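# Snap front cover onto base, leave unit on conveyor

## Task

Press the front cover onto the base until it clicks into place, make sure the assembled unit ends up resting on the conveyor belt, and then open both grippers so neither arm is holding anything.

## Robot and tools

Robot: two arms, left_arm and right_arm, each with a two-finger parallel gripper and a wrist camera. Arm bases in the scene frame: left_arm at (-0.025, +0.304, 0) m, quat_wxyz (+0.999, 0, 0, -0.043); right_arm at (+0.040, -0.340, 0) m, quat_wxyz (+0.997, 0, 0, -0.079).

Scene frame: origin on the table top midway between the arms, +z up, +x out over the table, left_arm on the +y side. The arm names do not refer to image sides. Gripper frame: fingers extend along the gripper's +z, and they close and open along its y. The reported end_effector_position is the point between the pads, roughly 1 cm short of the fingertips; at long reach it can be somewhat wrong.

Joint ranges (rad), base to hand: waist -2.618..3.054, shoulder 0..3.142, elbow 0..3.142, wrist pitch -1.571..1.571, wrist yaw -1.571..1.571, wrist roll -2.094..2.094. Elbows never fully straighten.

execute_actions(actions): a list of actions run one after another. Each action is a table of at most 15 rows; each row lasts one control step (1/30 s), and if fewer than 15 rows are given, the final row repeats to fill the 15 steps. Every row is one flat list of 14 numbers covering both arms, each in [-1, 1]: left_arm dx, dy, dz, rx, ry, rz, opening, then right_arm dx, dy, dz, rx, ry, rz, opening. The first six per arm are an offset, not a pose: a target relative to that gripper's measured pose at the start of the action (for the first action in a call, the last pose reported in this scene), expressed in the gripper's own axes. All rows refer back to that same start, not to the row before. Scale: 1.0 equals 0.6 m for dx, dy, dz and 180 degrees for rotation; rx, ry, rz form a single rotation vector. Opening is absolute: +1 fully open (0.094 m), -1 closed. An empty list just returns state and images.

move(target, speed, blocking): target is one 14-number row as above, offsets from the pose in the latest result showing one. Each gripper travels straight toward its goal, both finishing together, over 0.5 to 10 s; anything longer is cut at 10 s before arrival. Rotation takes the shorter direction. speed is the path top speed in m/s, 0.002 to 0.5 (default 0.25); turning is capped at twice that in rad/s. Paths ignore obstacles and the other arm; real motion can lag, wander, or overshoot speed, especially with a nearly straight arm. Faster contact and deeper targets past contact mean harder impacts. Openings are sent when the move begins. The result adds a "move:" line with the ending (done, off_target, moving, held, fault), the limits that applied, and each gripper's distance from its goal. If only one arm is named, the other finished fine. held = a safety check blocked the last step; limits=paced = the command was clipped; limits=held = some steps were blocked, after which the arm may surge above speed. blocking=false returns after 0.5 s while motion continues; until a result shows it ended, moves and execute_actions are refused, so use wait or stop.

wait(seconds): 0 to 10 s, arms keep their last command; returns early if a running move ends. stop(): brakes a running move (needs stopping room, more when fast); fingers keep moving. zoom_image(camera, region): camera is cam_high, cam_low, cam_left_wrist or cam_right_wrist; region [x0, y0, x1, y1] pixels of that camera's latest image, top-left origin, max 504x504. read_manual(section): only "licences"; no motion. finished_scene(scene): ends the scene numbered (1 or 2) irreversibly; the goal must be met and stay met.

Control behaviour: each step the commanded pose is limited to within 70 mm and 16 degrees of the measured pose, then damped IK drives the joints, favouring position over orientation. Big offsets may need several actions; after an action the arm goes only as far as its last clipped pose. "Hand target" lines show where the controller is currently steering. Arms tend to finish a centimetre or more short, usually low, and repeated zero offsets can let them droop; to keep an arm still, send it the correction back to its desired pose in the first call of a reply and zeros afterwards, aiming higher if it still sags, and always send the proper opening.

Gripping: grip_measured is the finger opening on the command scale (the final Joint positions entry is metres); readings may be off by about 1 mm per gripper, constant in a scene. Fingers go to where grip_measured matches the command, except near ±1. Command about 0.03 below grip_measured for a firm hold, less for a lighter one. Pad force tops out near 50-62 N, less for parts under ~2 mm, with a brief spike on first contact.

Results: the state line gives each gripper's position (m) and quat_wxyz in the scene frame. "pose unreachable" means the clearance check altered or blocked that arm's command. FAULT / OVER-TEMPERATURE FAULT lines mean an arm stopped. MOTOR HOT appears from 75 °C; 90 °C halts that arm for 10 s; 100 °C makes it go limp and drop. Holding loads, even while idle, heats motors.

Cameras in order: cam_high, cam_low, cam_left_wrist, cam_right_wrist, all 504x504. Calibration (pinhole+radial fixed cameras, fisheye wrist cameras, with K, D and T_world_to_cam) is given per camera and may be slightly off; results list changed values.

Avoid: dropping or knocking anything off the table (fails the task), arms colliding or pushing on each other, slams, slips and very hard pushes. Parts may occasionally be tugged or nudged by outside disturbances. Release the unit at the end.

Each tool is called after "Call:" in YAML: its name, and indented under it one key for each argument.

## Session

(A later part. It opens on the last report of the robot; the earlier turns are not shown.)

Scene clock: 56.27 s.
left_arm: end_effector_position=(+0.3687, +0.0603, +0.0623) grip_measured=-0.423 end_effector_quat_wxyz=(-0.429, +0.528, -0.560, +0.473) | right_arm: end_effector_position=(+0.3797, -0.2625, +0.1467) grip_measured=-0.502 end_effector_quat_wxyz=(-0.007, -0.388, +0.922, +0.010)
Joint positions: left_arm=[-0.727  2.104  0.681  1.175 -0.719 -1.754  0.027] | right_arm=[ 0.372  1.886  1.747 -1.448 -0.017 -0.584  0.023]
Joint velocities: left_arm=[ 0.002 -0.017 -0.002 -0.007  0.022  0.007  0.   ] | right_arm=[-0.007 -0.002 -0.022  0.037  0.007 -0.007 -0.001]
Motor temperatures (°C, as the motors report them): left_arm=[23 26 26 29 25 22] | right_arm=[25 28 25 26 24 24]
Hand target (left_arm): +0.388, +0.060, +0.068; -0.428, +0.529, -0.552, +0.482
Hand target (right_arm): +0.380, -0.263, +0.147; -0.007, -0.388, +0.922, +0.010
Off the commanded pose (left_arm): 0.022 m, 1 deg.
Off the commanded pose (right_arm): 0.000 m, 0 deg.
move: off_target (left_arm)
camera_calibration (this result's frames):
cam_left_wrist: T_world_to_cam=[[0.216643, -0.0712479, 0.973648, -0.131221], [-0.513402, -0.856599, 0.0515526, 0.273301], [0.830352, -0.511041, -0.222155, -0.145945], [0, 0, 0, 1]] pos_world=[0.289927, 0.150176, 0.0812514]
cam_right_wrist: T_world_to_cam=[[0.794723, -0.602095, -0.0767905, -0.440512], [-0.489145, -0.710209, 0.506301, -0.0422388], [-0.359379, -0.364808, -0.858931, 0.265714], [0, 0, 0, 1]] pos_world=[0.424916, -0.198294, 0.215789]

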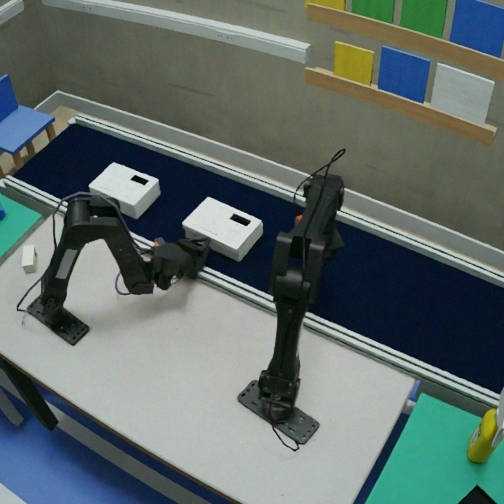

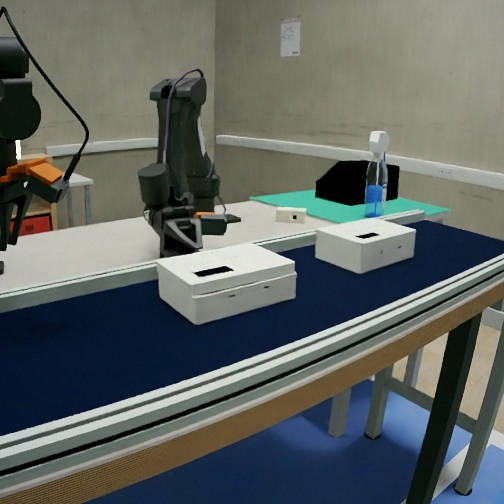

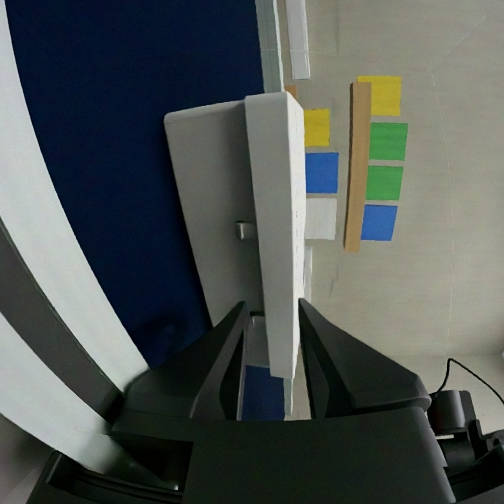

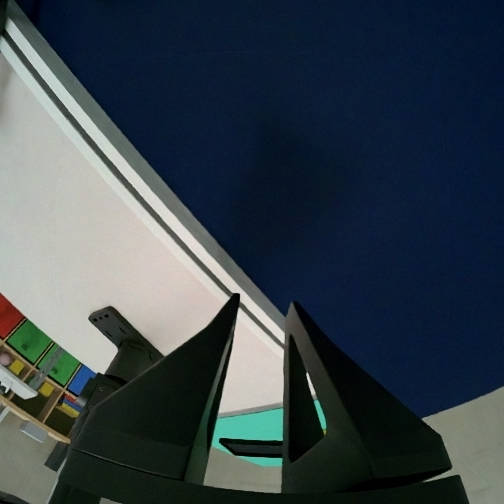

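Call:
move:
  target: [0.0,-0.012,0.0,-0.08,0,0,-0.36, 0.0,0.0,0,0,0,0,-0.5]
  speed: 0.08

Call:
move:
  target: [0.0,-0.016,0.03,0,0,0,-0.36, 0.0,0.0,0,0,0,0,-0.5]
  speed: 0.04

Call:
zoom_image:
  camera: "cam_high"
  region: [150, 170, 290, 280]

Scene clock: 58.87 s.
left_arm: end_effector_position=(+0.3655, +0.0588, +0.0615) grip_measured=-0.363 end_effector_quat_wxyz=(-0.359, +0.576, -0.617, +0.398) | right_arm: end_effector_position=(+0.3797, -0.2625, +0.1467) grip_measured=-0.502 end_effector_quat_wxyz=(-0.007, -0.388, +0.922, +0.010)
Joint positions: left_arm=[-0.705  1.9    0.782  0.565 -0.626 -1.936  0.03 ] | right_arm=[ 0.372  1.886  1.747 -1.448 -0.017 -0.584  0.023]
Joint velocities: left_arm=[-0.002 -0.012  0.012  0.007 -0.066 -0.007  0.001] | right_arm=[-0.002 -0.002 -0.002 -0.022 -0.022  0.022 -0.   ]
Motor temperatures (°C, as the motors report them): left_arm=[23 26 26 29 25 22] | right_arm=[25 28 25 26 24 24]
Hand target (left_arm): +0.370, +0.060, +0.069; -0.359, +0.579, -0.614, +0.398
Hand target (right_arm): +0.380, -0.263, +0.147; -0.007, -0.388, +0.922, +0.010
Off the commanded pose (left_arm): 0.009 m, 0 deg.
Off the commanded pose (right_arm): 0.000 m, 0 deg.
move: done
camera_calibration (this result's frames):
cam_left_wrist: T_world_to_cam=[[0.452601, -0.0938622, 0.886759, -0.209413], [-0.493625, -0.85455, 0.161493, 0.25632], [0.742622, -0.510818, -0.433103, -0.0991378], [0, 0, 0, 1]] pos_world=[0.294928, 0.14874, 0.101369]
cam_right_wrist: T_world_to_cam=[[0.794723, -0.602095, -0.0767905, -0.440512], [-0.489145, -0.710209, 0.506301, -0.0422388], [-0.359379, -0.364808, -0.858931, 0.265714], [0, 0, 0, 1]] pos_world=[0.424916, -0.198294, 0.215789]

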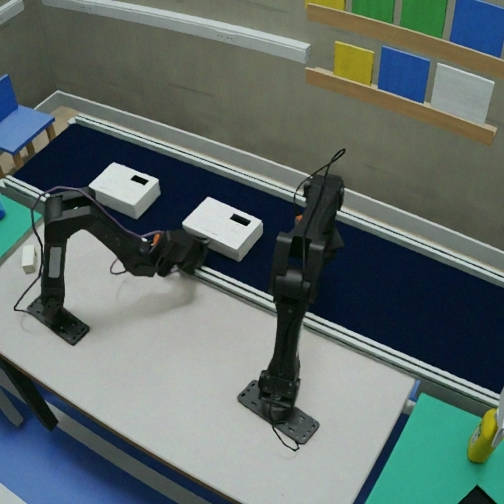

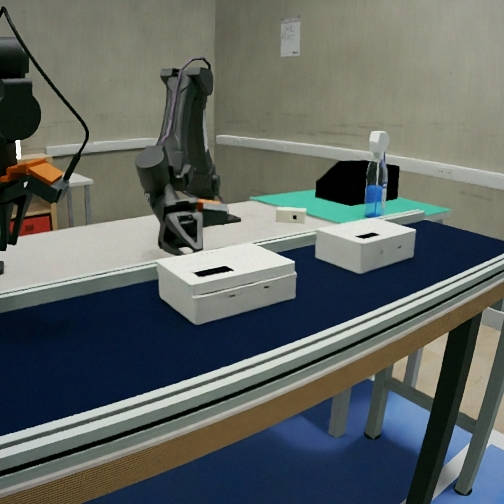

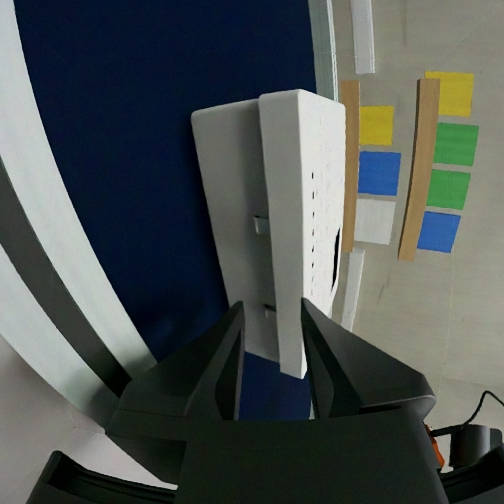

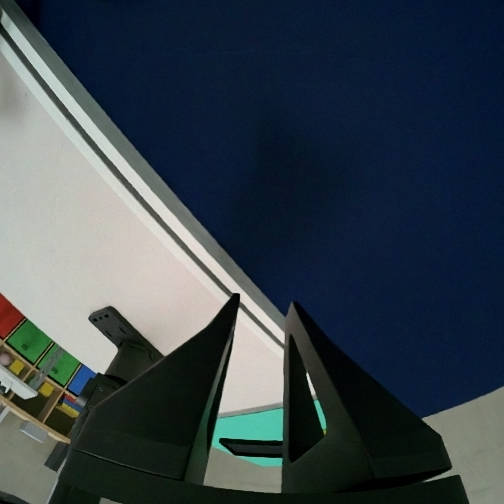

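Scene clock: 59.63 s.
left_arm: end_effector_position=(+0.3803, +0.0580, +0.0631) grip_measured=-0.363 end_effector_quat_wxyz=(-0.356, +0.580, -0.613, +0.402) | right_arm: end_effector_position=(+0.3797, -0.2625, +0.1467) grip_measured=-0.502 end_effector_quat_wxyz=(-0.007, -0.388, +0.922, +0.010)
Joint positions: left_arm=[-0.675  1.928  0.826  0.565 -0.599 -1.928  0.03 ] | right_arm=[ 0.372  1.886  1.747 -1.448 -0.017 -0.584  0.023]
Joint velocities: left_arm=[-0.007 -0.002  0.017  0.081 -0.037 -0.037 -0.001] | right_arm=[-0.007  0.007 -0.012  0.022  0.037  0.022  0.   ]
Motor temperatures (°C, as the motors report them): left_arm=[23 26 26 29 25 22] | right_arm=[25 28 25 26 24 24]
Hand target (left_arm): +0.386, +0.058, +0.063; -0.359, +0.576, -0.617, +0.398
Hand target (right_arm): +0.380, -0.263, +0.147; -0.007, -0.388, +0.922, +0.010
Off the commanded pose (left_arm): 0.006 m, 1 deg.
Off the commanded pose (right_arm): 0.000 m, 0 deg.
move: done
camera_calibration (this result's frames):
cam_left_wrist: T_world_to_cam=[[0.451206, -0.0796558, 0.888858, -0.217988], [-0.490751, -0.854037, 0.172582, 0.260867], [0.74537, -0.514078, -0.424438, -0.111358], [0, 0, 0, 1]] pos_world=[0.309381, 0.148179, 0.101475]
cam_right_wrist: T_world_to_cam=[[0.794723, -0.602095, -0.0767905, -0.440512], [-0.489145, -0.710209, 0.506301, -0.0422388], [-0.359379, -0.364808, -0.858931, 0.265714], [0, 0, 0, 1]] pos_world=[0.424916, -0.198294, 0.215789]

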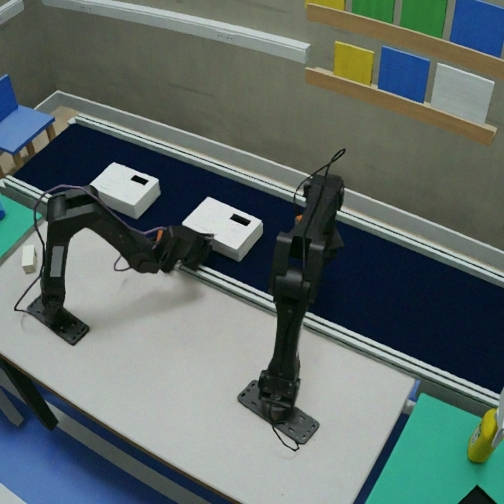

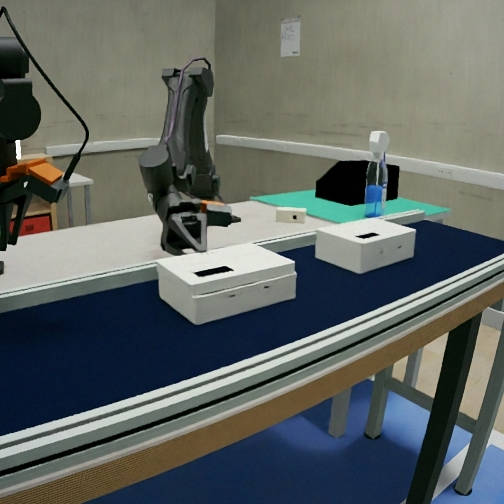

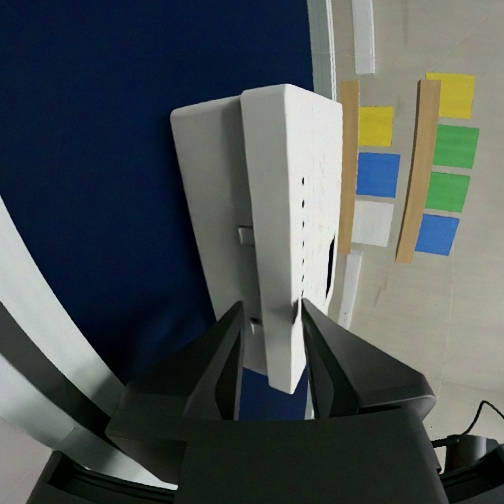

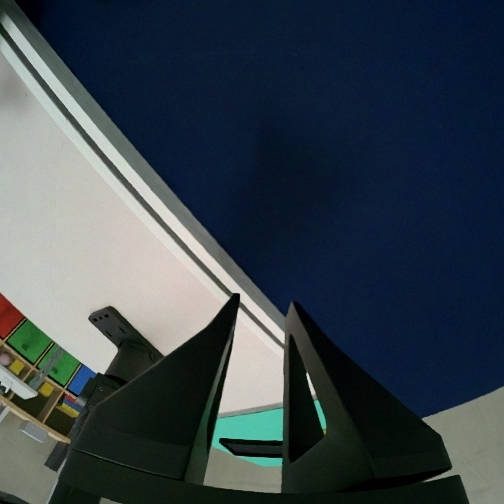

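Region (150, 170, 290, 280) of cam_high's 504x504 image, scaled by 3.600, with more detail than that image has; it fills the top 396 rows of this view, and the rest is white.

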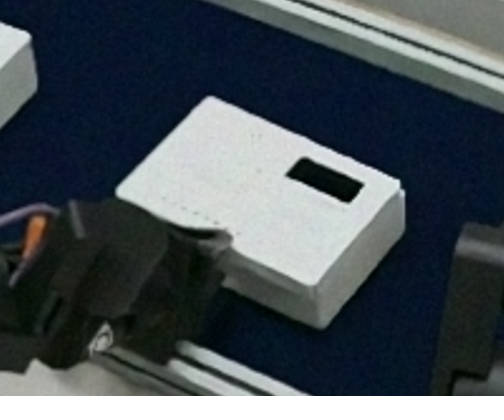

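Call:
move:
  target: [0.0,-0.02,0.022,0,0,0,-0.36, 0.0,0.0,0,0,0,0,-0.5]
  speed: 0.03

Call:
zoom_image:
  camera: "cam_high"
  region: [150, 170, 290, 280]

Scene clock: 60.73 s.
left_arm: end_effector_position=(+0.3914, +0.0554, +0.0690) grip_measured=-0.362 end_effector_quat_wxyz=(-0.352, +0.581, -0.608, +0.411) | right_arm: end_effector_position=(+0.3797, -0.2625, +0.1467) grip_measured=-0.502 end_effector_quat_wxyz=(-0.007, -0.388, +0.922, +0.010)
Joint positions: left_arm=[-0.656  1.94   0.863  0.56  -0.576 -1.925  0.03 ] | right_arm=[ 0.372  1.886  1.747 -1.448 -0.017 -0.584  0.023]
Joint velocities: left_arm=[ 0.002 -0.017 -0.002  0.037  0.007  0.095 -0.   ] | right_arm=[ 0.012  0.002 -0.017  0.007 -0.037 -0.066  0.   ]
Motor temperatures (°C, as the motors report them): left_arm=[23 26 26 29 25 22] | right_arm=[25 28 25 26 24 24]
Hand target (left_arm): +0.397, +0.057, +0.068; -0.356, +0.579, -0.613, +0.403
Hand target (right_arm): +0.380, -0.263, +0.147; -0.007, -0.388, +0.922, +0.010
Off the commanded pose (left_arm): 0.006 m, 1 deg.
Off the commanded pose (right_arm): 0.000 m, 0 deg.
move: done
camera_calibration (this result's frames):
cam_left_wrist: T_world_to_cam=[[0.444317, -0.0622208, 0.893706, -0.227098], [-0.493626, -0.849492, 0.18627, 0.263009], [0.747606, -0.52392, -0.408158, -0.11986], [0, 0, 0, 1]] pos_world=[0.32034, 0.146497, 0.105046]
cam_right_wrist: T_world_to_cam=[[0.794723, -0.602095, -0.0767905, -0.440512], [-0.489145, -0.710209, 0.506301, -0.0422388], [-0.359379, -0.364808, -0.858931, 0.265714], [0, 0, 0, 1]] pos_world=[0.424916, -0.198294, 0.215789]

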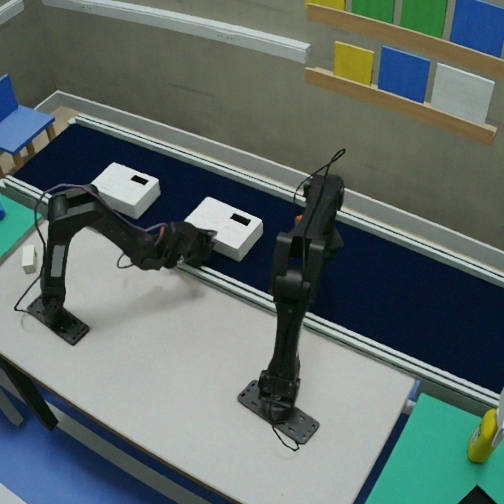

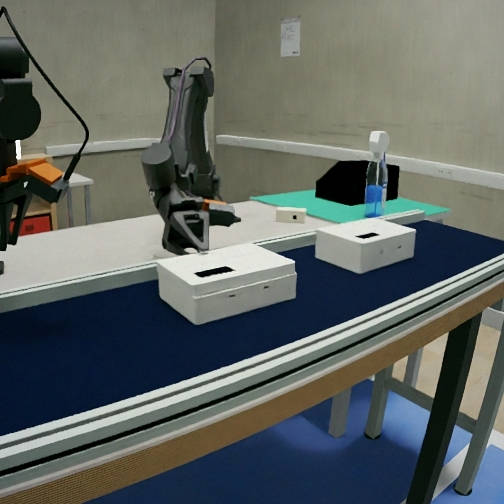

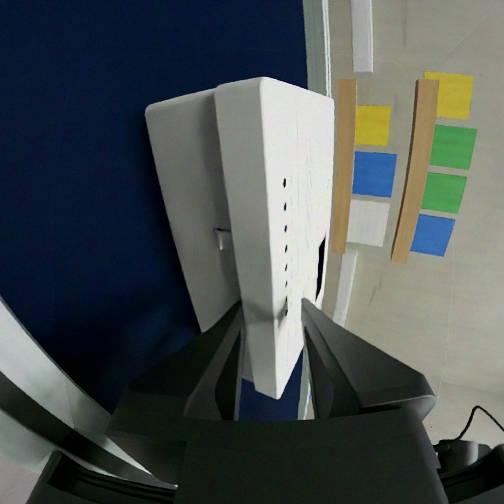

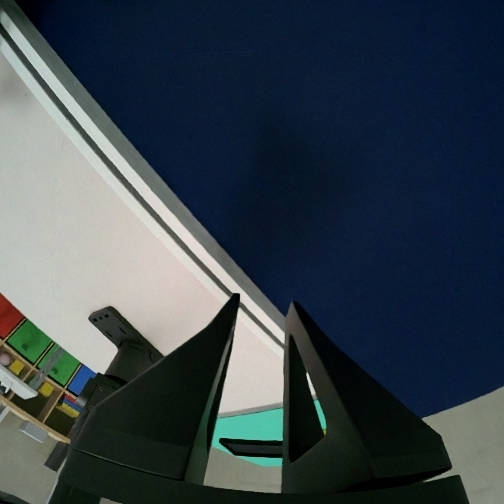

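Region (150, 170, 290, 280) of cam_high's 504x504 image, scaled by 3.600, with more detail than that image has; it fills the top 396 rows of this view, and the rest is white.

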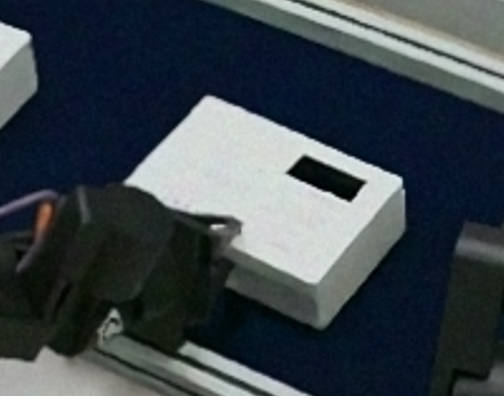

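Call:
move:
  target: [0.0,-0.027,-0.0125,0,0,0,-0.36, 0.0,0.0,0,0,0,0,-0.5]
  speed: 0.03

Call:
zoom_image:
  camera: "cam_low"
  region: [130, 180, 330, 340]

Scene clock: 61.80 s.
left_arm: end_effector_position=(+0.3891, +0.0574, +0.0774) grip_measured=-0.362 end_effector_quat_wxyz=(-0.352, +0.581, -0.610, +0.408) | right_arm: end_effector_position=(+0.3797, -0.2625, +0.1467) grip_measured=-0.502 end_effector_quat_wxyz=(-0.007, -0.388, +0.922, +0.010)
Joint positions: left_arm=[-0.656  1.902  0.863  0.517 -0.575 -1.925  0.03 ] | right_arm=[ 0.372  1.886  1.747 -1.448 -0.017 -0.584  0.023]
Joint velocities: left_arm=[ 0.002 -0.007 -0.002 -0.051 -0.007 -0.022 -0.   ] | right_arm=[-0.002  0.002 -0.002  0.007 -0.007 -0.037 -0.   ]
Motor temperatures (°C, as the motors report them): left_arm=[23 26 26 29 25 22] | right_arm=[25 28 25 26 24 24]
Hand target (left_arm): +0.391, +0.056, +0.087; -0.352, +0.581, -0.608, +0.411
Hand target (right_arm): +0.380, -0.263, +0.147; -0.007, -0.388, +0.922, +0.010
Off the commanded pose (left_arm): 0.010 m, 0 deg.
Off the commanded pose (right_arm): 0.000 m, 0 deg.
move: done
camera_calibration (this result's frames):
cam_left_wrist: T_world_to_cam=[[0.449024, -0.0664026, 0.891049, -0.23482], [-0.4932, -0.849974, 0.185196, 0.261921], [0.745071, -0.522623, -0.414409, -0.112268], [0, 0, 0, 1]] pos_world=[0.318267, 0.14836, 0.114204]
cam_right_wrist: T_world_to_cam=[[0.794723, -0.602095, -0.0767905, -0.440512], [-0.489145, -0.710209, 0.506301, -0.0422388], [-0.359379, -0.364808, -0.858931, 0.265714], [0, 0, 0, 1]] pos_world=[0.424916, -0.198294, 0.215789]

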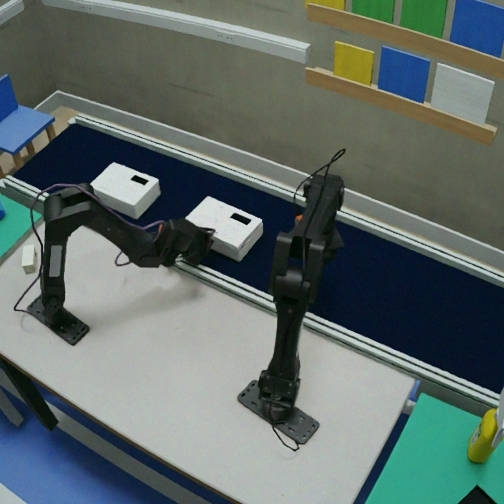

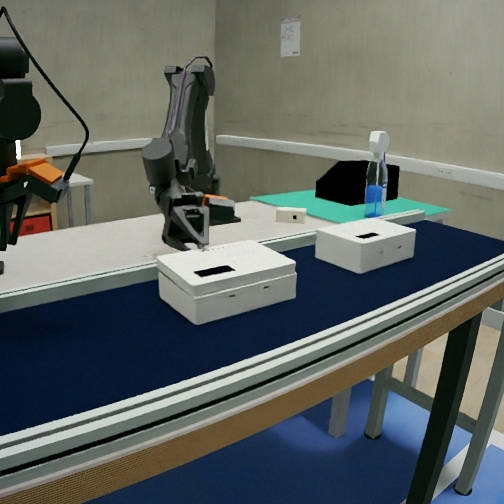

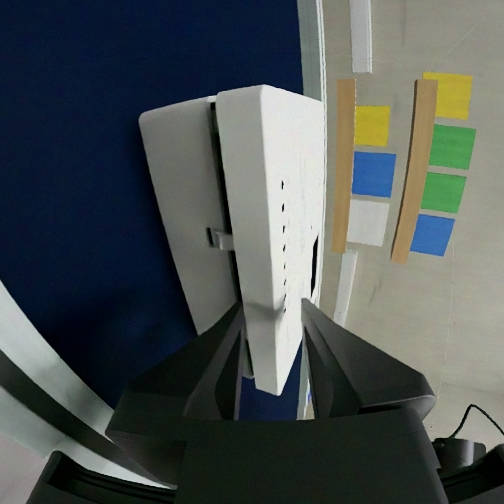

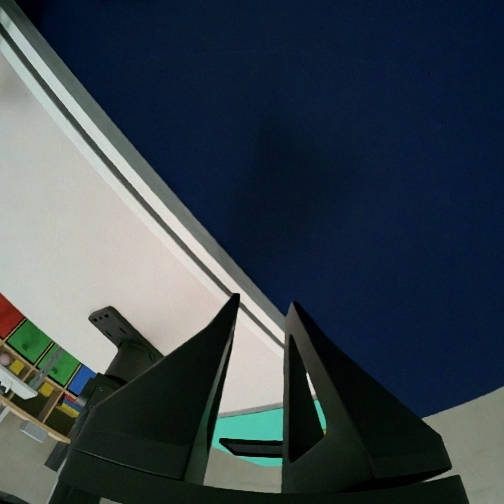

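Region (130, 180, 330, 340) of cam_low's 504x504 image, scaled by 2.520, with more detail than that image has; it fills the top 403 rows of this view, and the rest is white.

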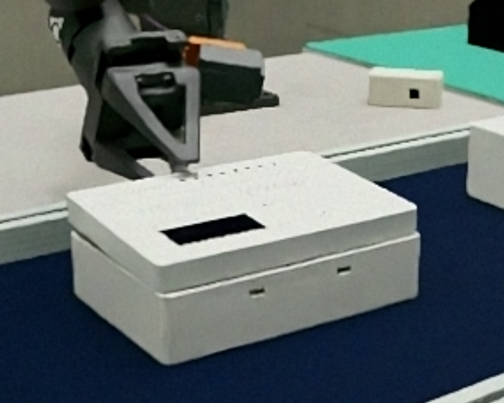

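Call:
move:
  target: [0.0,-0.03,0.0,0,0,0,-0.36, 0.0,0.0,0,0,0,0,-0.5]
  speed: 0.03

Call:
zoom_image:
  camera: "cam_low"
  region: [130, 180, 330, 340]

Scene clock: 62.93 s.
left_arm: end_effector_position=(+0.3893, +0.0555, +0.0802) grip_measured=-0.362 end_effector_quat_wxyz=(-0.348, +0.581, -0.616, +0.403) | right_arm: end_effector_position=(+0.3797, -0.2625, +0.1467) grip_measured=-0.502 end_effector_quat_wxyz=(-0.007, -0.388, +0.922, +0.010)
Joint positions: left_arm=[-0.656  1.891  0.882  0.469 -0.567 -1.925  0.03 ] | right_arm=[ 0.372  1.886  1.747 -1.448 -0.017 -0.584  0.023]
Joint velocities: left_arm=[-0.012  0.017 -0.002  0.007  0.022  0.022 -0.001] | right_arm=[ 0.007 -0.007 -0.007 -0.051 -0.081  0.066 -0.001]
Motor temperatures (°C, as the motors report them): left_arm=[23 27 26 29 25 22] | right_arm=[25 28 25 26 24 24]
Hand target (left_arm): +0.397, +0.058, +0.094; -0.352, +0.581, -0.610, +0.409
Hand target (right_arm): +0.380, -0.263, +0.147; -0.007, -0.388, +0.922, +0.010
Off the commanded pose (left_arm): 0.016 m, 1 deg.
Off the commanded pose (right_arm): 0.000 m, 0 deg.
move: off_target (left_arm)
camera_calibration (this result's frames):
cam_left_wrist: T_world_to_cam=[[0.462044, -0.0769638, 0.883511, -0.241414], [-0.496511, -0.847913, 0.185794, 0.261024], [0.734842, -0.524518, -0.429986, -0.106874], [0, 0, 0, 1]] pos_world=[0.319681, 0.146689, 0.118841]
cam_right_wrist: T_world_to_cam=[[0.794723, -0.602095, -0.0767905, -0.440512], [-0.489145, -0.710209, 0.506301, -0.0422388], [-0.359379, -0.364808, -0.858931, 0.265714], [0, 0, 0, 1]] pos_world=[0.424916, -0.198294, 0.215789]

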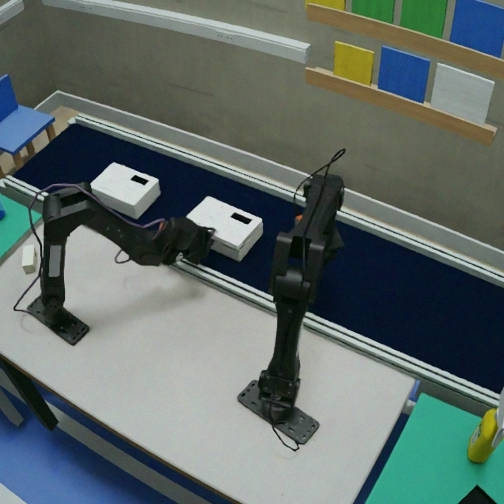

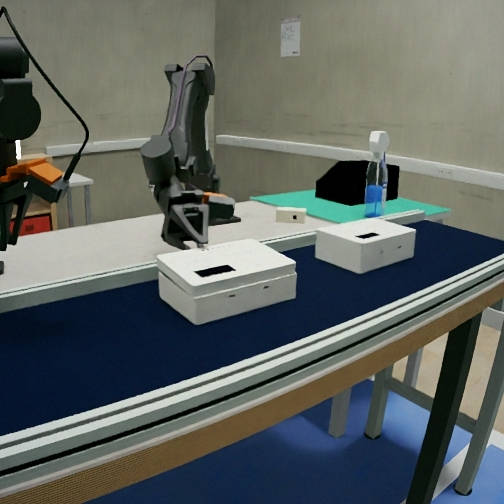

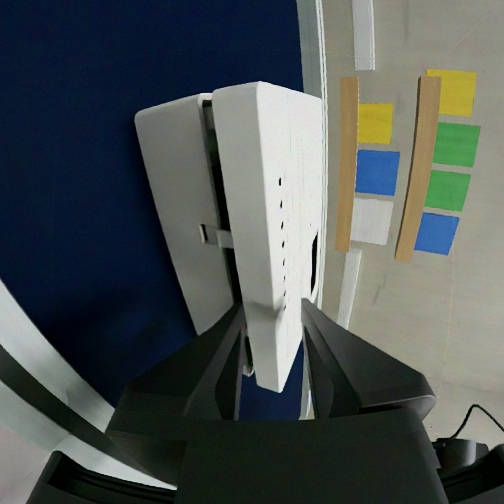

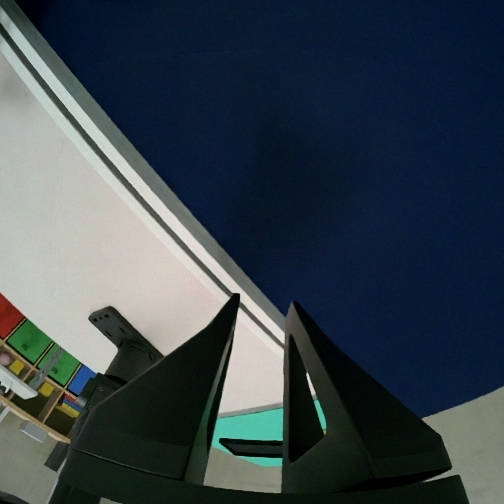

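Region (130, 180, 330, 340) of cam_low's 504x504 image, scaled by 2.520, with more detail than that image has; it fills the top 403 rows of this view, and the rest is white.

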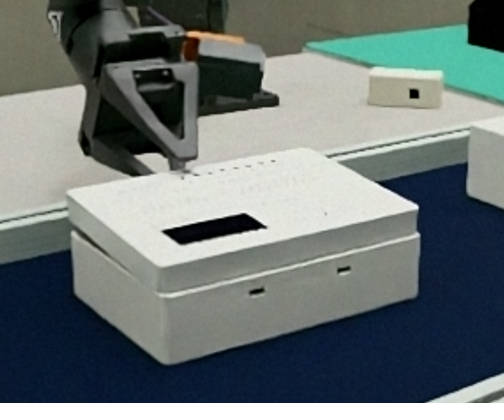

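Call:
execute_actions:
  actions: []

Scene clock: 63.53 s.
left_arm: end_effector_position=(+0.3893, +0.0555, +0.0802) grip_measured=-0.362 end_effector_quat_wxyz=(-0.348, +0.581, -0.616, +0.403) | right_arm: end_effector_position=(+0.3797, -0.2625, +0.1467) grip_measured=-0.502 end_effector_quat_wxyz=(-0.007, -0.388, +0.922, +0.010)
Joint positions: left_arm=[-0.656  1.891  0.882  0.469 -0.567 -1.925  0.03 ] | right_arm=[ 0.372  1.886  1.747 -1.448 -0.017 -0.584  0.023]
Joint velocities: left_arm=[-0.012  0.007  0.002 -0.022 -0.051 -0.037 -0.   ] | right_arm=[-0.002 -0.007  0.002  0.022 -0.066 -0.007  0.   ]
Motor temperatures (°C, as the motors report them): left_arm=[23 27 26 29 25 22] | right_arm=[25 28 25 26 24 24]
Hand target (left_arm): +0.397, +0.058, +0.094; -0.352, +0.581, -0.610, +0.409
Hand target (right_arm): +0.380, -0.263, +0.147; -0.007, -0.388, +0.922, +0.010
Off the commanded pose (left_arm): 0.016 m, 1 deg.
Off the commanded pose (right_arm): 0.000 m, 0 deg.
camera_calibration (this result's frames):
cam_left_wrist: T_world_to_cam=[[0.462044, -0.0769638, 0.883511, -0.241414], [-0.496511, -0.847913, 0.185794, 0.261024], [0.734842, -0.524518, -0.429986, -0.106874], [0, 0, 0, 1]] pos_world=[0.319681, 0.146689, 0.118841]
cam_right_wrist: T_world_to_cam=[[0.794723, -0.602095, -0.0767905, -0.440512], [-0.489145, -0.710209, 0.506301, -0.0422388], [-0.359379, -0.364808, -0.858931, 0.265714], [0, 0, 0, 1]] pos_world=[0.424916, -0.198294, 0.215789]

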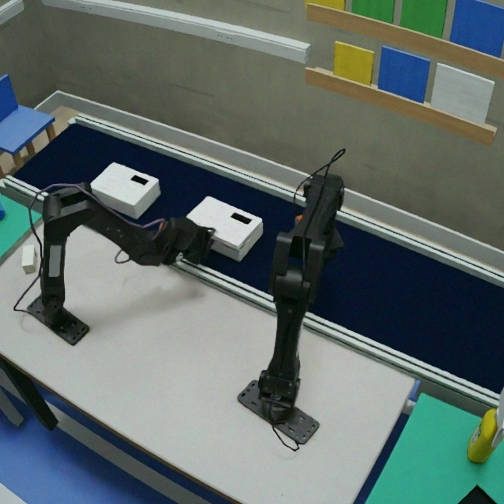

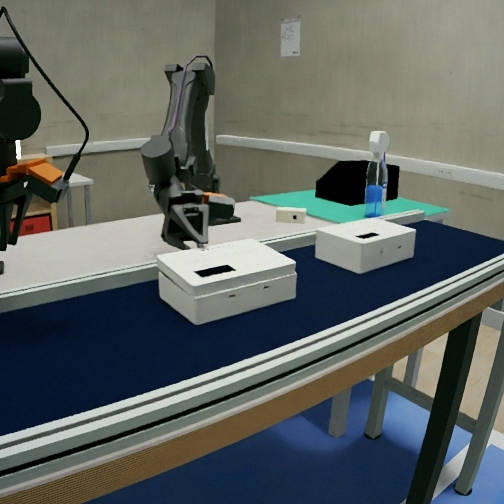

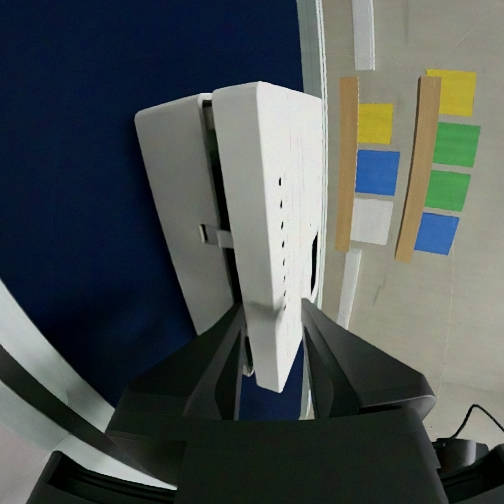

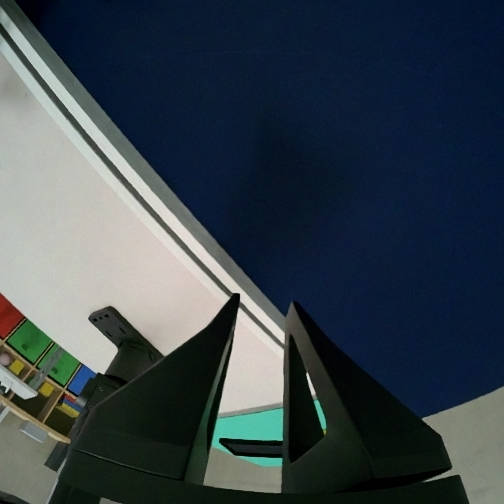

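Call:
move:
  target: [0,-0.045,0.01,0,0,0,-0.36, 0,0,0,0,0,0,-0.5]
  speed: 0.03

Scene clock: 64.87 s.
left_arm: end_effector_position=(+0.4005, +0.0529, +0.0898) grip_measured=-0.362 end_effector_quat_wxyz=(-0.343, +0.583, -0.618, +0.401) | right_arm: end_effector_position=(+0.3797, -0.2625, +0.1467) grip_measured=-0.502 end_effector_quat_wxyz=(-0.007, -0.388, +0.922, +0.010)
Joint positions: left_arm=[-0.637  1.891  0.944  0.403 -0.543 -1.923  0.03 ] | right_arm=[ 0.372  1.886  1.747 -1.448 -0.017 -0.584  0.023]
Joint velocities: left_arm=[-0.012 -0.002  0.012 -0.022  0.051  0.022  0.   ] | right_arm=[ 0.017 -0.017 -0.012 -0.007 -0.022  0.007 -0.001]
Motor temperatures (°C, as the motors report them): left_arm=[23 27 27 29 25 22] | right_arm=[25 28 25 26 24 24]
Hand target (left_arm): +0.406, +0.055, +0.102; -0.348, +0.580, -0.616, +0.403
Hand target (right_arm): +0.380, -0.263, +0.147; -0.007, -0.388, +0.922, +0.010
Off the commanded pose (left_arm): 0.014 m, 1 deg.
Off the commanded pose (right_arm): 0.000 m, 0 deg.
move: off_target (left_arm)
camera_calibration (this result's frames):
cam_left_wrist: T_world_to_cam=[[0.471919, -0.0740964, 0.878523, -0.258938], [-0.496054, -0.846087, 0.195106, 0.261493], [0.72885, -0.527869, -0.43604, -0.10927], [0, 0, 0, 1]] pos_world=[0.331554, 0.144379, 0.128818]
cam_right_wrist: T_world_to_cam=[[0.794723, -0.602095, -0.0767905, -0.440512], [-0.489145, -0.710209, 0.506301, -0.0422388], [-0.359379, -0.364808, -0.858931, 0.265714], [0, 0, 0, 1]] pos_world=[0.424916, -0.198294, 0.215789]

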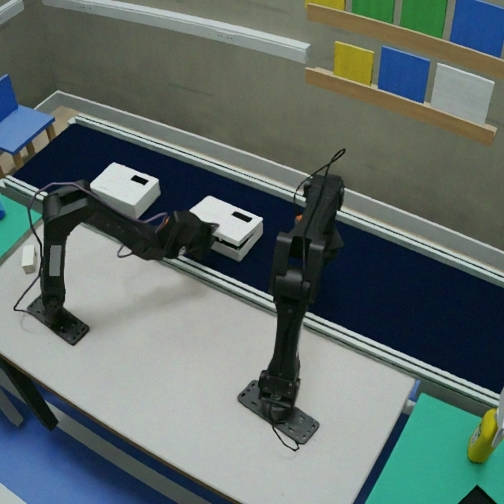

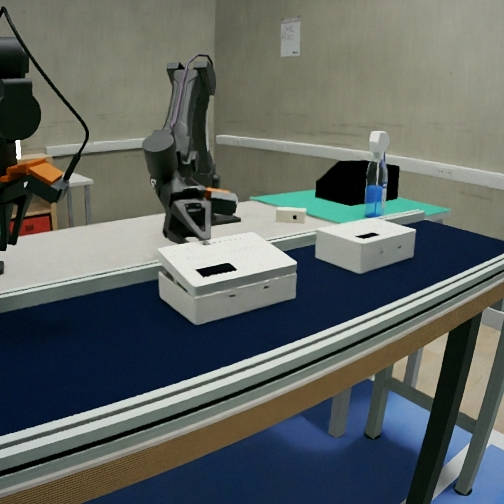

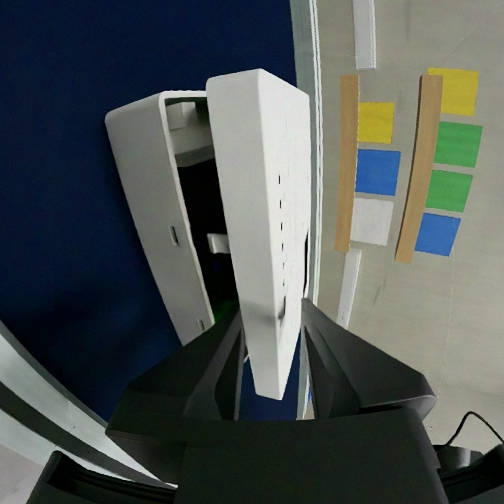

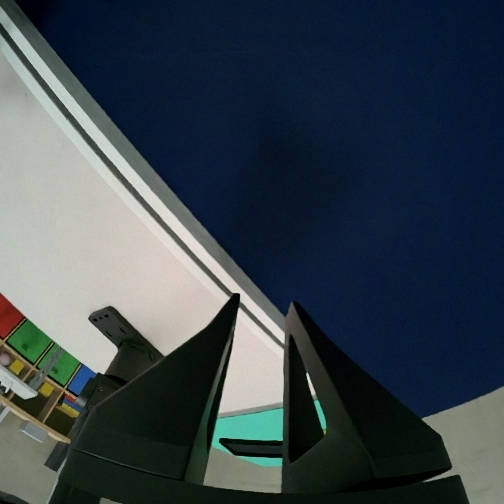

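Call:
zoom_image:
  camera: "cam_low"
  region: [130, 200, 330, 340]

Region (130, 200, 330, 340) of cam_low's 504x504 image, scaled by 2.520, with more detail than that image has; it fills the top 353 rows of this view, and the rest is white.

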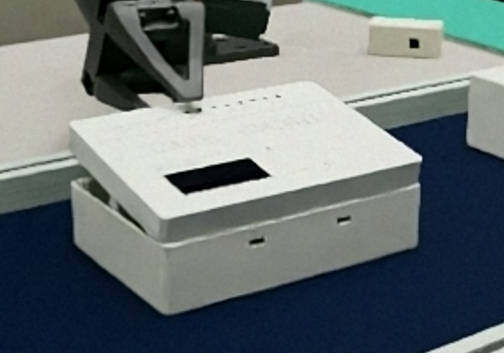

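Call:
move:
  target: [0,-0.005,0.008,0,0,0,-0.36, 0,0,0,0,0,0,-0.5]
  speed: 0.02

Scene clock: 65.83 s.
left_arm: end_effector_position=(+0.4002, +0.0526, +0.0892) grip_measured=-0.362 end_effector_quat_wxyz=(-0.342, +0.583, -0.619, +0.400) | right_arm: end_effector_position=(+0.3797, -0.2625, +0.1467) grip_measured=-0.502 end_effector_quat_wxyz=(-0.007, -0.388, +0.922, +0.010)
Joint positions: left_arm=[-0.637  1.891  0.944  0.4   -0.541 -1.923  0.03 ] | right_arm=[ 0.372  1.886  1.747 -1.448 -0.017 -0.584  0.023]
Joint velocities: left_arm=[-0.007 -0.002  0.012 -0.095 -0.007 -0.022  0.   ] | right_arm=[-0.012 -0.012 -0.002 -0.022  0.022 -0.022 -0.   ]
Motor temperatures (°C, as the motors report them): left_arm=[23 27 27 29 25 22] | right_arm=[25 28 26 26 24 24]
Hand target (left_arm): +0.406, +0.053, +0.090; -0.343, +0.583, -0.618, +0.401
Hand target (right_arm): +0.380, -0.263, +0.147; -0.007, -0.388, +0.922, +0.010
Off the commanded pose (left_arm): 0.006 m, 0 deg.
Off the commanded pose (right_arm): 0.000 m, 0 deg.
move: done
camera_calibration (this result's frames):
cam_left_wrist: T_world_to_cam=[[0.47406, -0.07559, 0.877242, -0.25898], [-0.497469, -0.845046, 0.196016, 0.261651], [0.726493, -0.529324, -0.438206, -0.108218], [0, 0, 0, 1]] pos_world=[0.331555, 0.144248, 0.128479]
cam_right_wrist: T_world_to_cam=[[0.794723, -0.602095, -0.0767905, -0.440512], [-0.489145, -0.710209, 0.506301, -0.0422388], [-0.359379, -0.364808, -0.858931, 0.265714], [0, 0, 0, 1]] pos_world=[0.424916, -0.198294, 0.215789]

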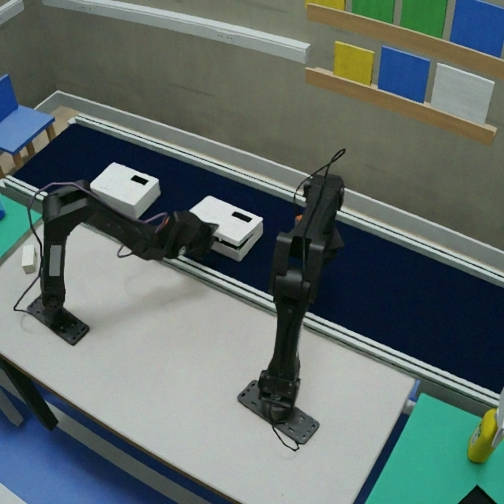

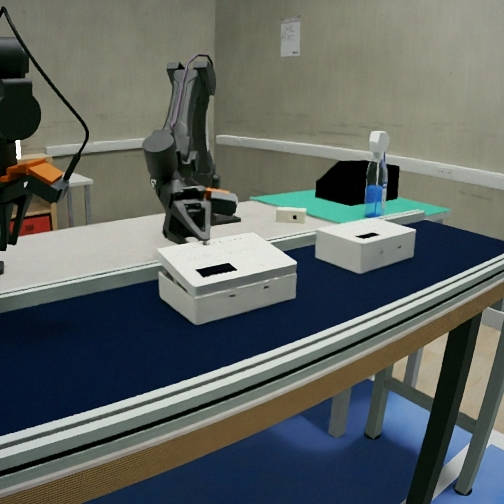

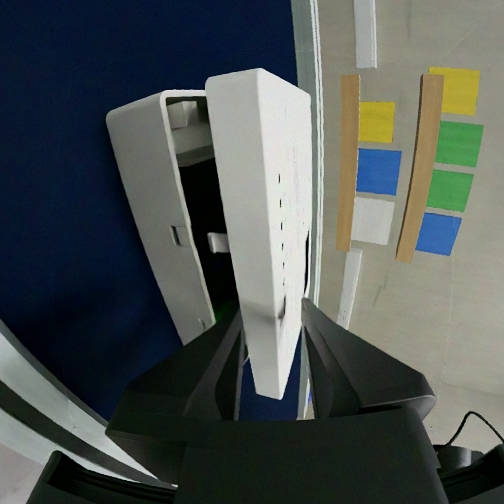

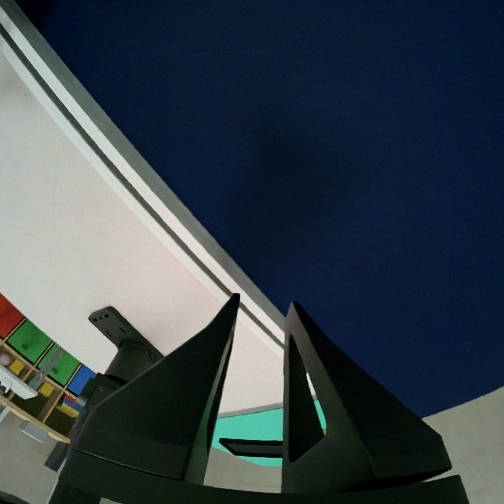

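Call:
move:
  target: [0,0.018,0.016,0,0,0,-0.36, 0,0,0,0,0,0,-0.5]
  speed: 0.02

Scene clock: 66.87 s.
left_arm: end_effector_position=(+0.4024, +0.0503, +0.0781) grip_measured=-0.362 end_effector_quat_wxyz=(-0.341, +0.583, -0.620, +0.400) | right_arm: end_effector_position=(+0.3797, -0.2625, +0.1467) grip_measured=-0.502 end_effector_quat_wxyz=(-0.007, -0.388, +0.922, +0.010)
Joint positions: left_arm=[-0.637  1.93   0.944  0.438 -0.539 -1.923  0.03 ] | right_arm=[ 0.372  1.886  1.747 -1.448 -0.017 -0.584  0.023]
Joint velocities: left_arm=[-0.012 -0.002 -0.027  0.037  0.037 -0.007 -0.   ] | right_arm=[ 0.002 -0.007  0.017 -0.007 -0.081 -0.007 -0.   ]
Motor temperatures (°C, as the motors report them): left_arm=[23 27 27 29 25 22] | right_arm=[25 28 26 26 24 24]
Hand target (left_arm): +0.404, +0.052, +0.075; -0.341, +0.583, -0.619, +0.401
Hand target (right_arm): +0.380, -0.263, +0.147; -0.007, -0.388, +0.922, +0.010
Off the commanded pose (left_arm): 0.003 m, 0 deg.
Off the commanded pose (right_arm): 0.000 m, 0 deg.
move: done
camera_calibration (this result's frames):
cam_left_wrist: T_world_to_cam=[[0.475516, -0.0765933, 0.876366, -0.250872], [-0.498491, -0.844286, 0.196691, 0.263294], [0.724839, -0.53039, -0.439653, -0.115051], [0, 0, 0, 1]] pos_world=[0.333937, 0.142058, 0.117486]
cam_right_wrist: T_world_to_cam=[[0.794723, -0.602095, -0.0767905, -0.440512], [-0.489145, -0.710209, 0.506301, -0.0422388], [-0.359379, -0.364808, -0.858931, 0.265714], [0, 0, 0, 1]] pos_world=[0.424916, -0.198294, 0.215789]

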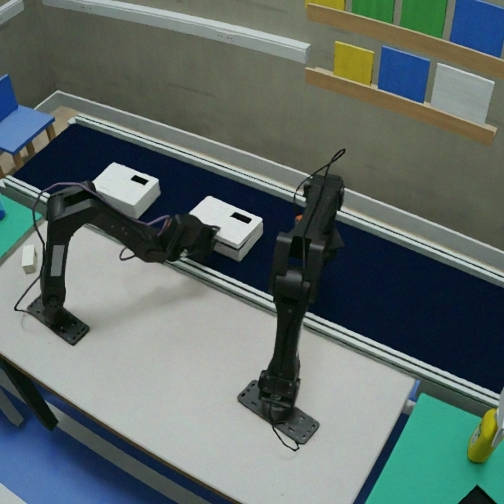

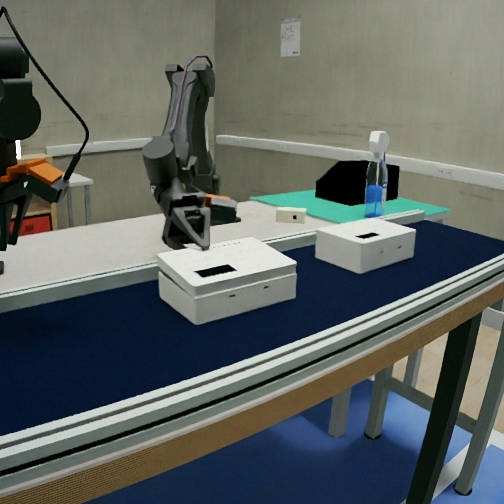

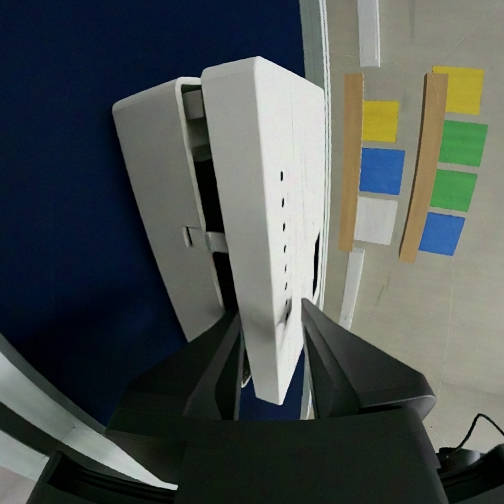

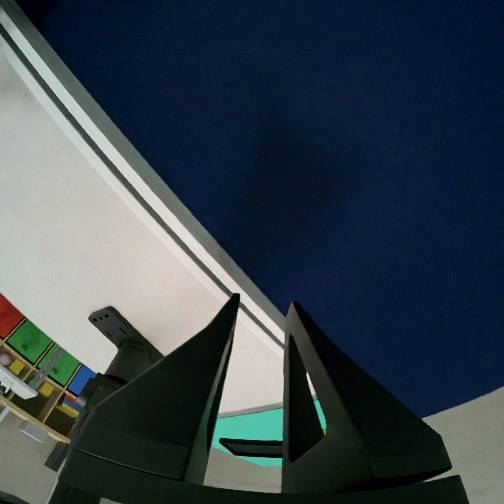

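Call:
zoom_image:
  camera: "cam_left_wrist"
  region: [140, 180, 300, 340]

Region (140, 180, 300, 340) of cam_left_wrist's 504x504 image, scaled by 3.150, with more detail than that image has.

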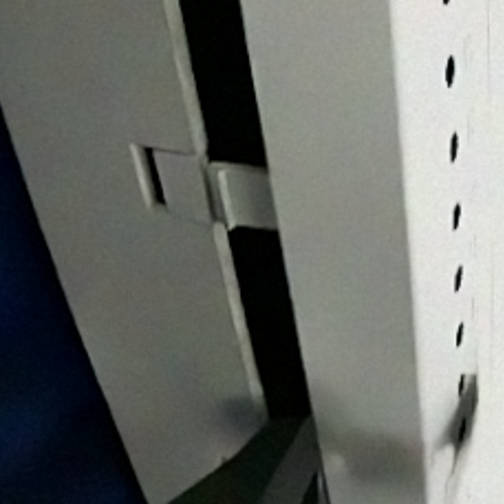

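Call:
move:
  target: [0,0,0,0,0,0,-0.36, -0.345,0.22,0.07,0.018,-0.165,0,-1]
  speed: 0.2

Scene clock: 69.47 s.
left_arm: end_effector_position=(+0.4027, +0.0500, +0.0788) grip_measured=-0.362 end_effector_quat_wxyz=(-0.341, +0.583, -0.619, +0.402) | right_arm: end_effector_position=(+0.4319, -0.0207, +0.1144) grip_measured=-0.986 end_effector_quat_wxyz=(+0.243, -0.373, +0.891, +0.086)
Joint positions: left_arm=[-0.637  1.93   0.944  0.441 -0.539 -1.924  0.03 ] | right_arm=[ 0.829  2.006  1.654 -0.697 -0.034 -0.115  0.001]
Joint velocities: left_arm=[ 0.002  0.002  0.022  0.037 -0.051 -0.066  0.001] | right_arm=[-0.007 -0.012  0.007  0.022 -0.022 -0.007 -0.001]
Motor temperatures (°C, as the motors report them): left_arm=[23 27 27 29 25 22] | right_arm=[25 28 25 26 24 24]
Hand target (left_arm): +0.402, +0.050, +0.078; -0.341, +0.583, -0.620, +0.400
Hand target (right_arm): +0.433, -0.021, +0.110; +0.244, -0.369, +0.893, +0.083
Off the commanded pose (left_arm): 0.001 m, 0 deg.
Off the commanded pose (right_arm): 0.008 m, 1 deg.
move: done
camera_calibration (this result's frames):
cam_left_wrist: T_world_to_cam=[[0.473097, -0.0736258, 0.877929, -0.250988], [-0.498753, -0.843825, 0.198002, 0.263048], [0.72624, -0.531544, -0.435932, -0.115928], [0, 0, 0, 1]] pos_world=[0.334129, 0.141867, 0.117729]
cam_right_wrist: T_world_to_cam=[[0.795977, -0.603725, 0.0440011, -0.353263], [-0.60484, -0.796147, 0.0178417, 0.275498], [0.0242599, -0.0408153, -0.998872, 0.201922], [0, 0, 0, 1]] pos_world=[0.442923, 0.0143047, 0.212323]

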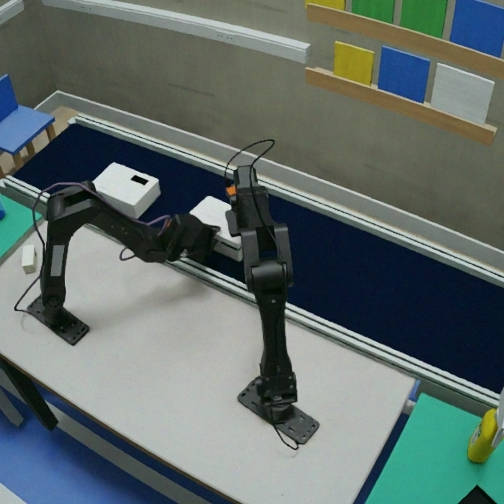

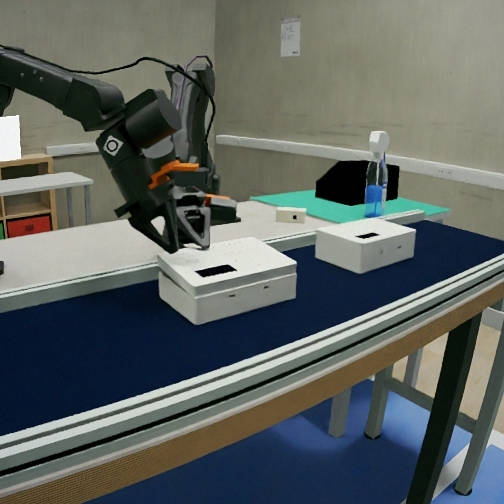

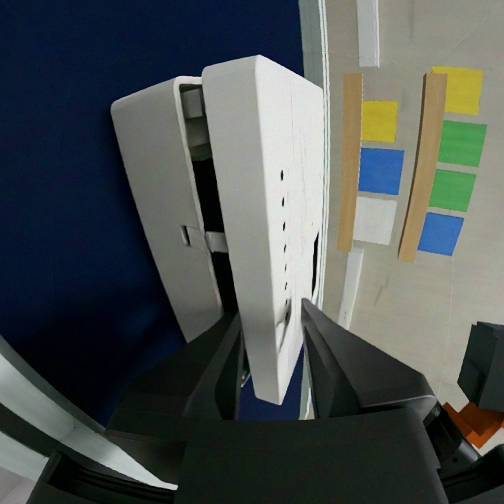

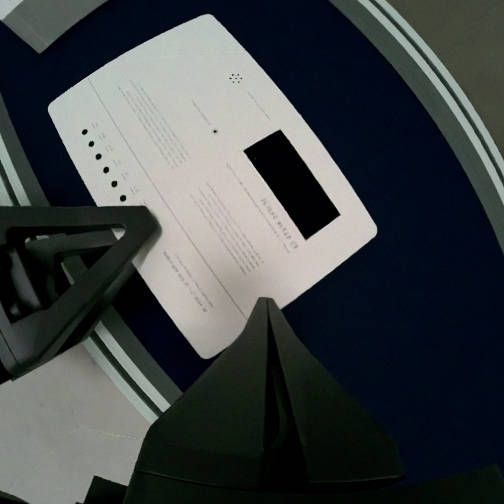

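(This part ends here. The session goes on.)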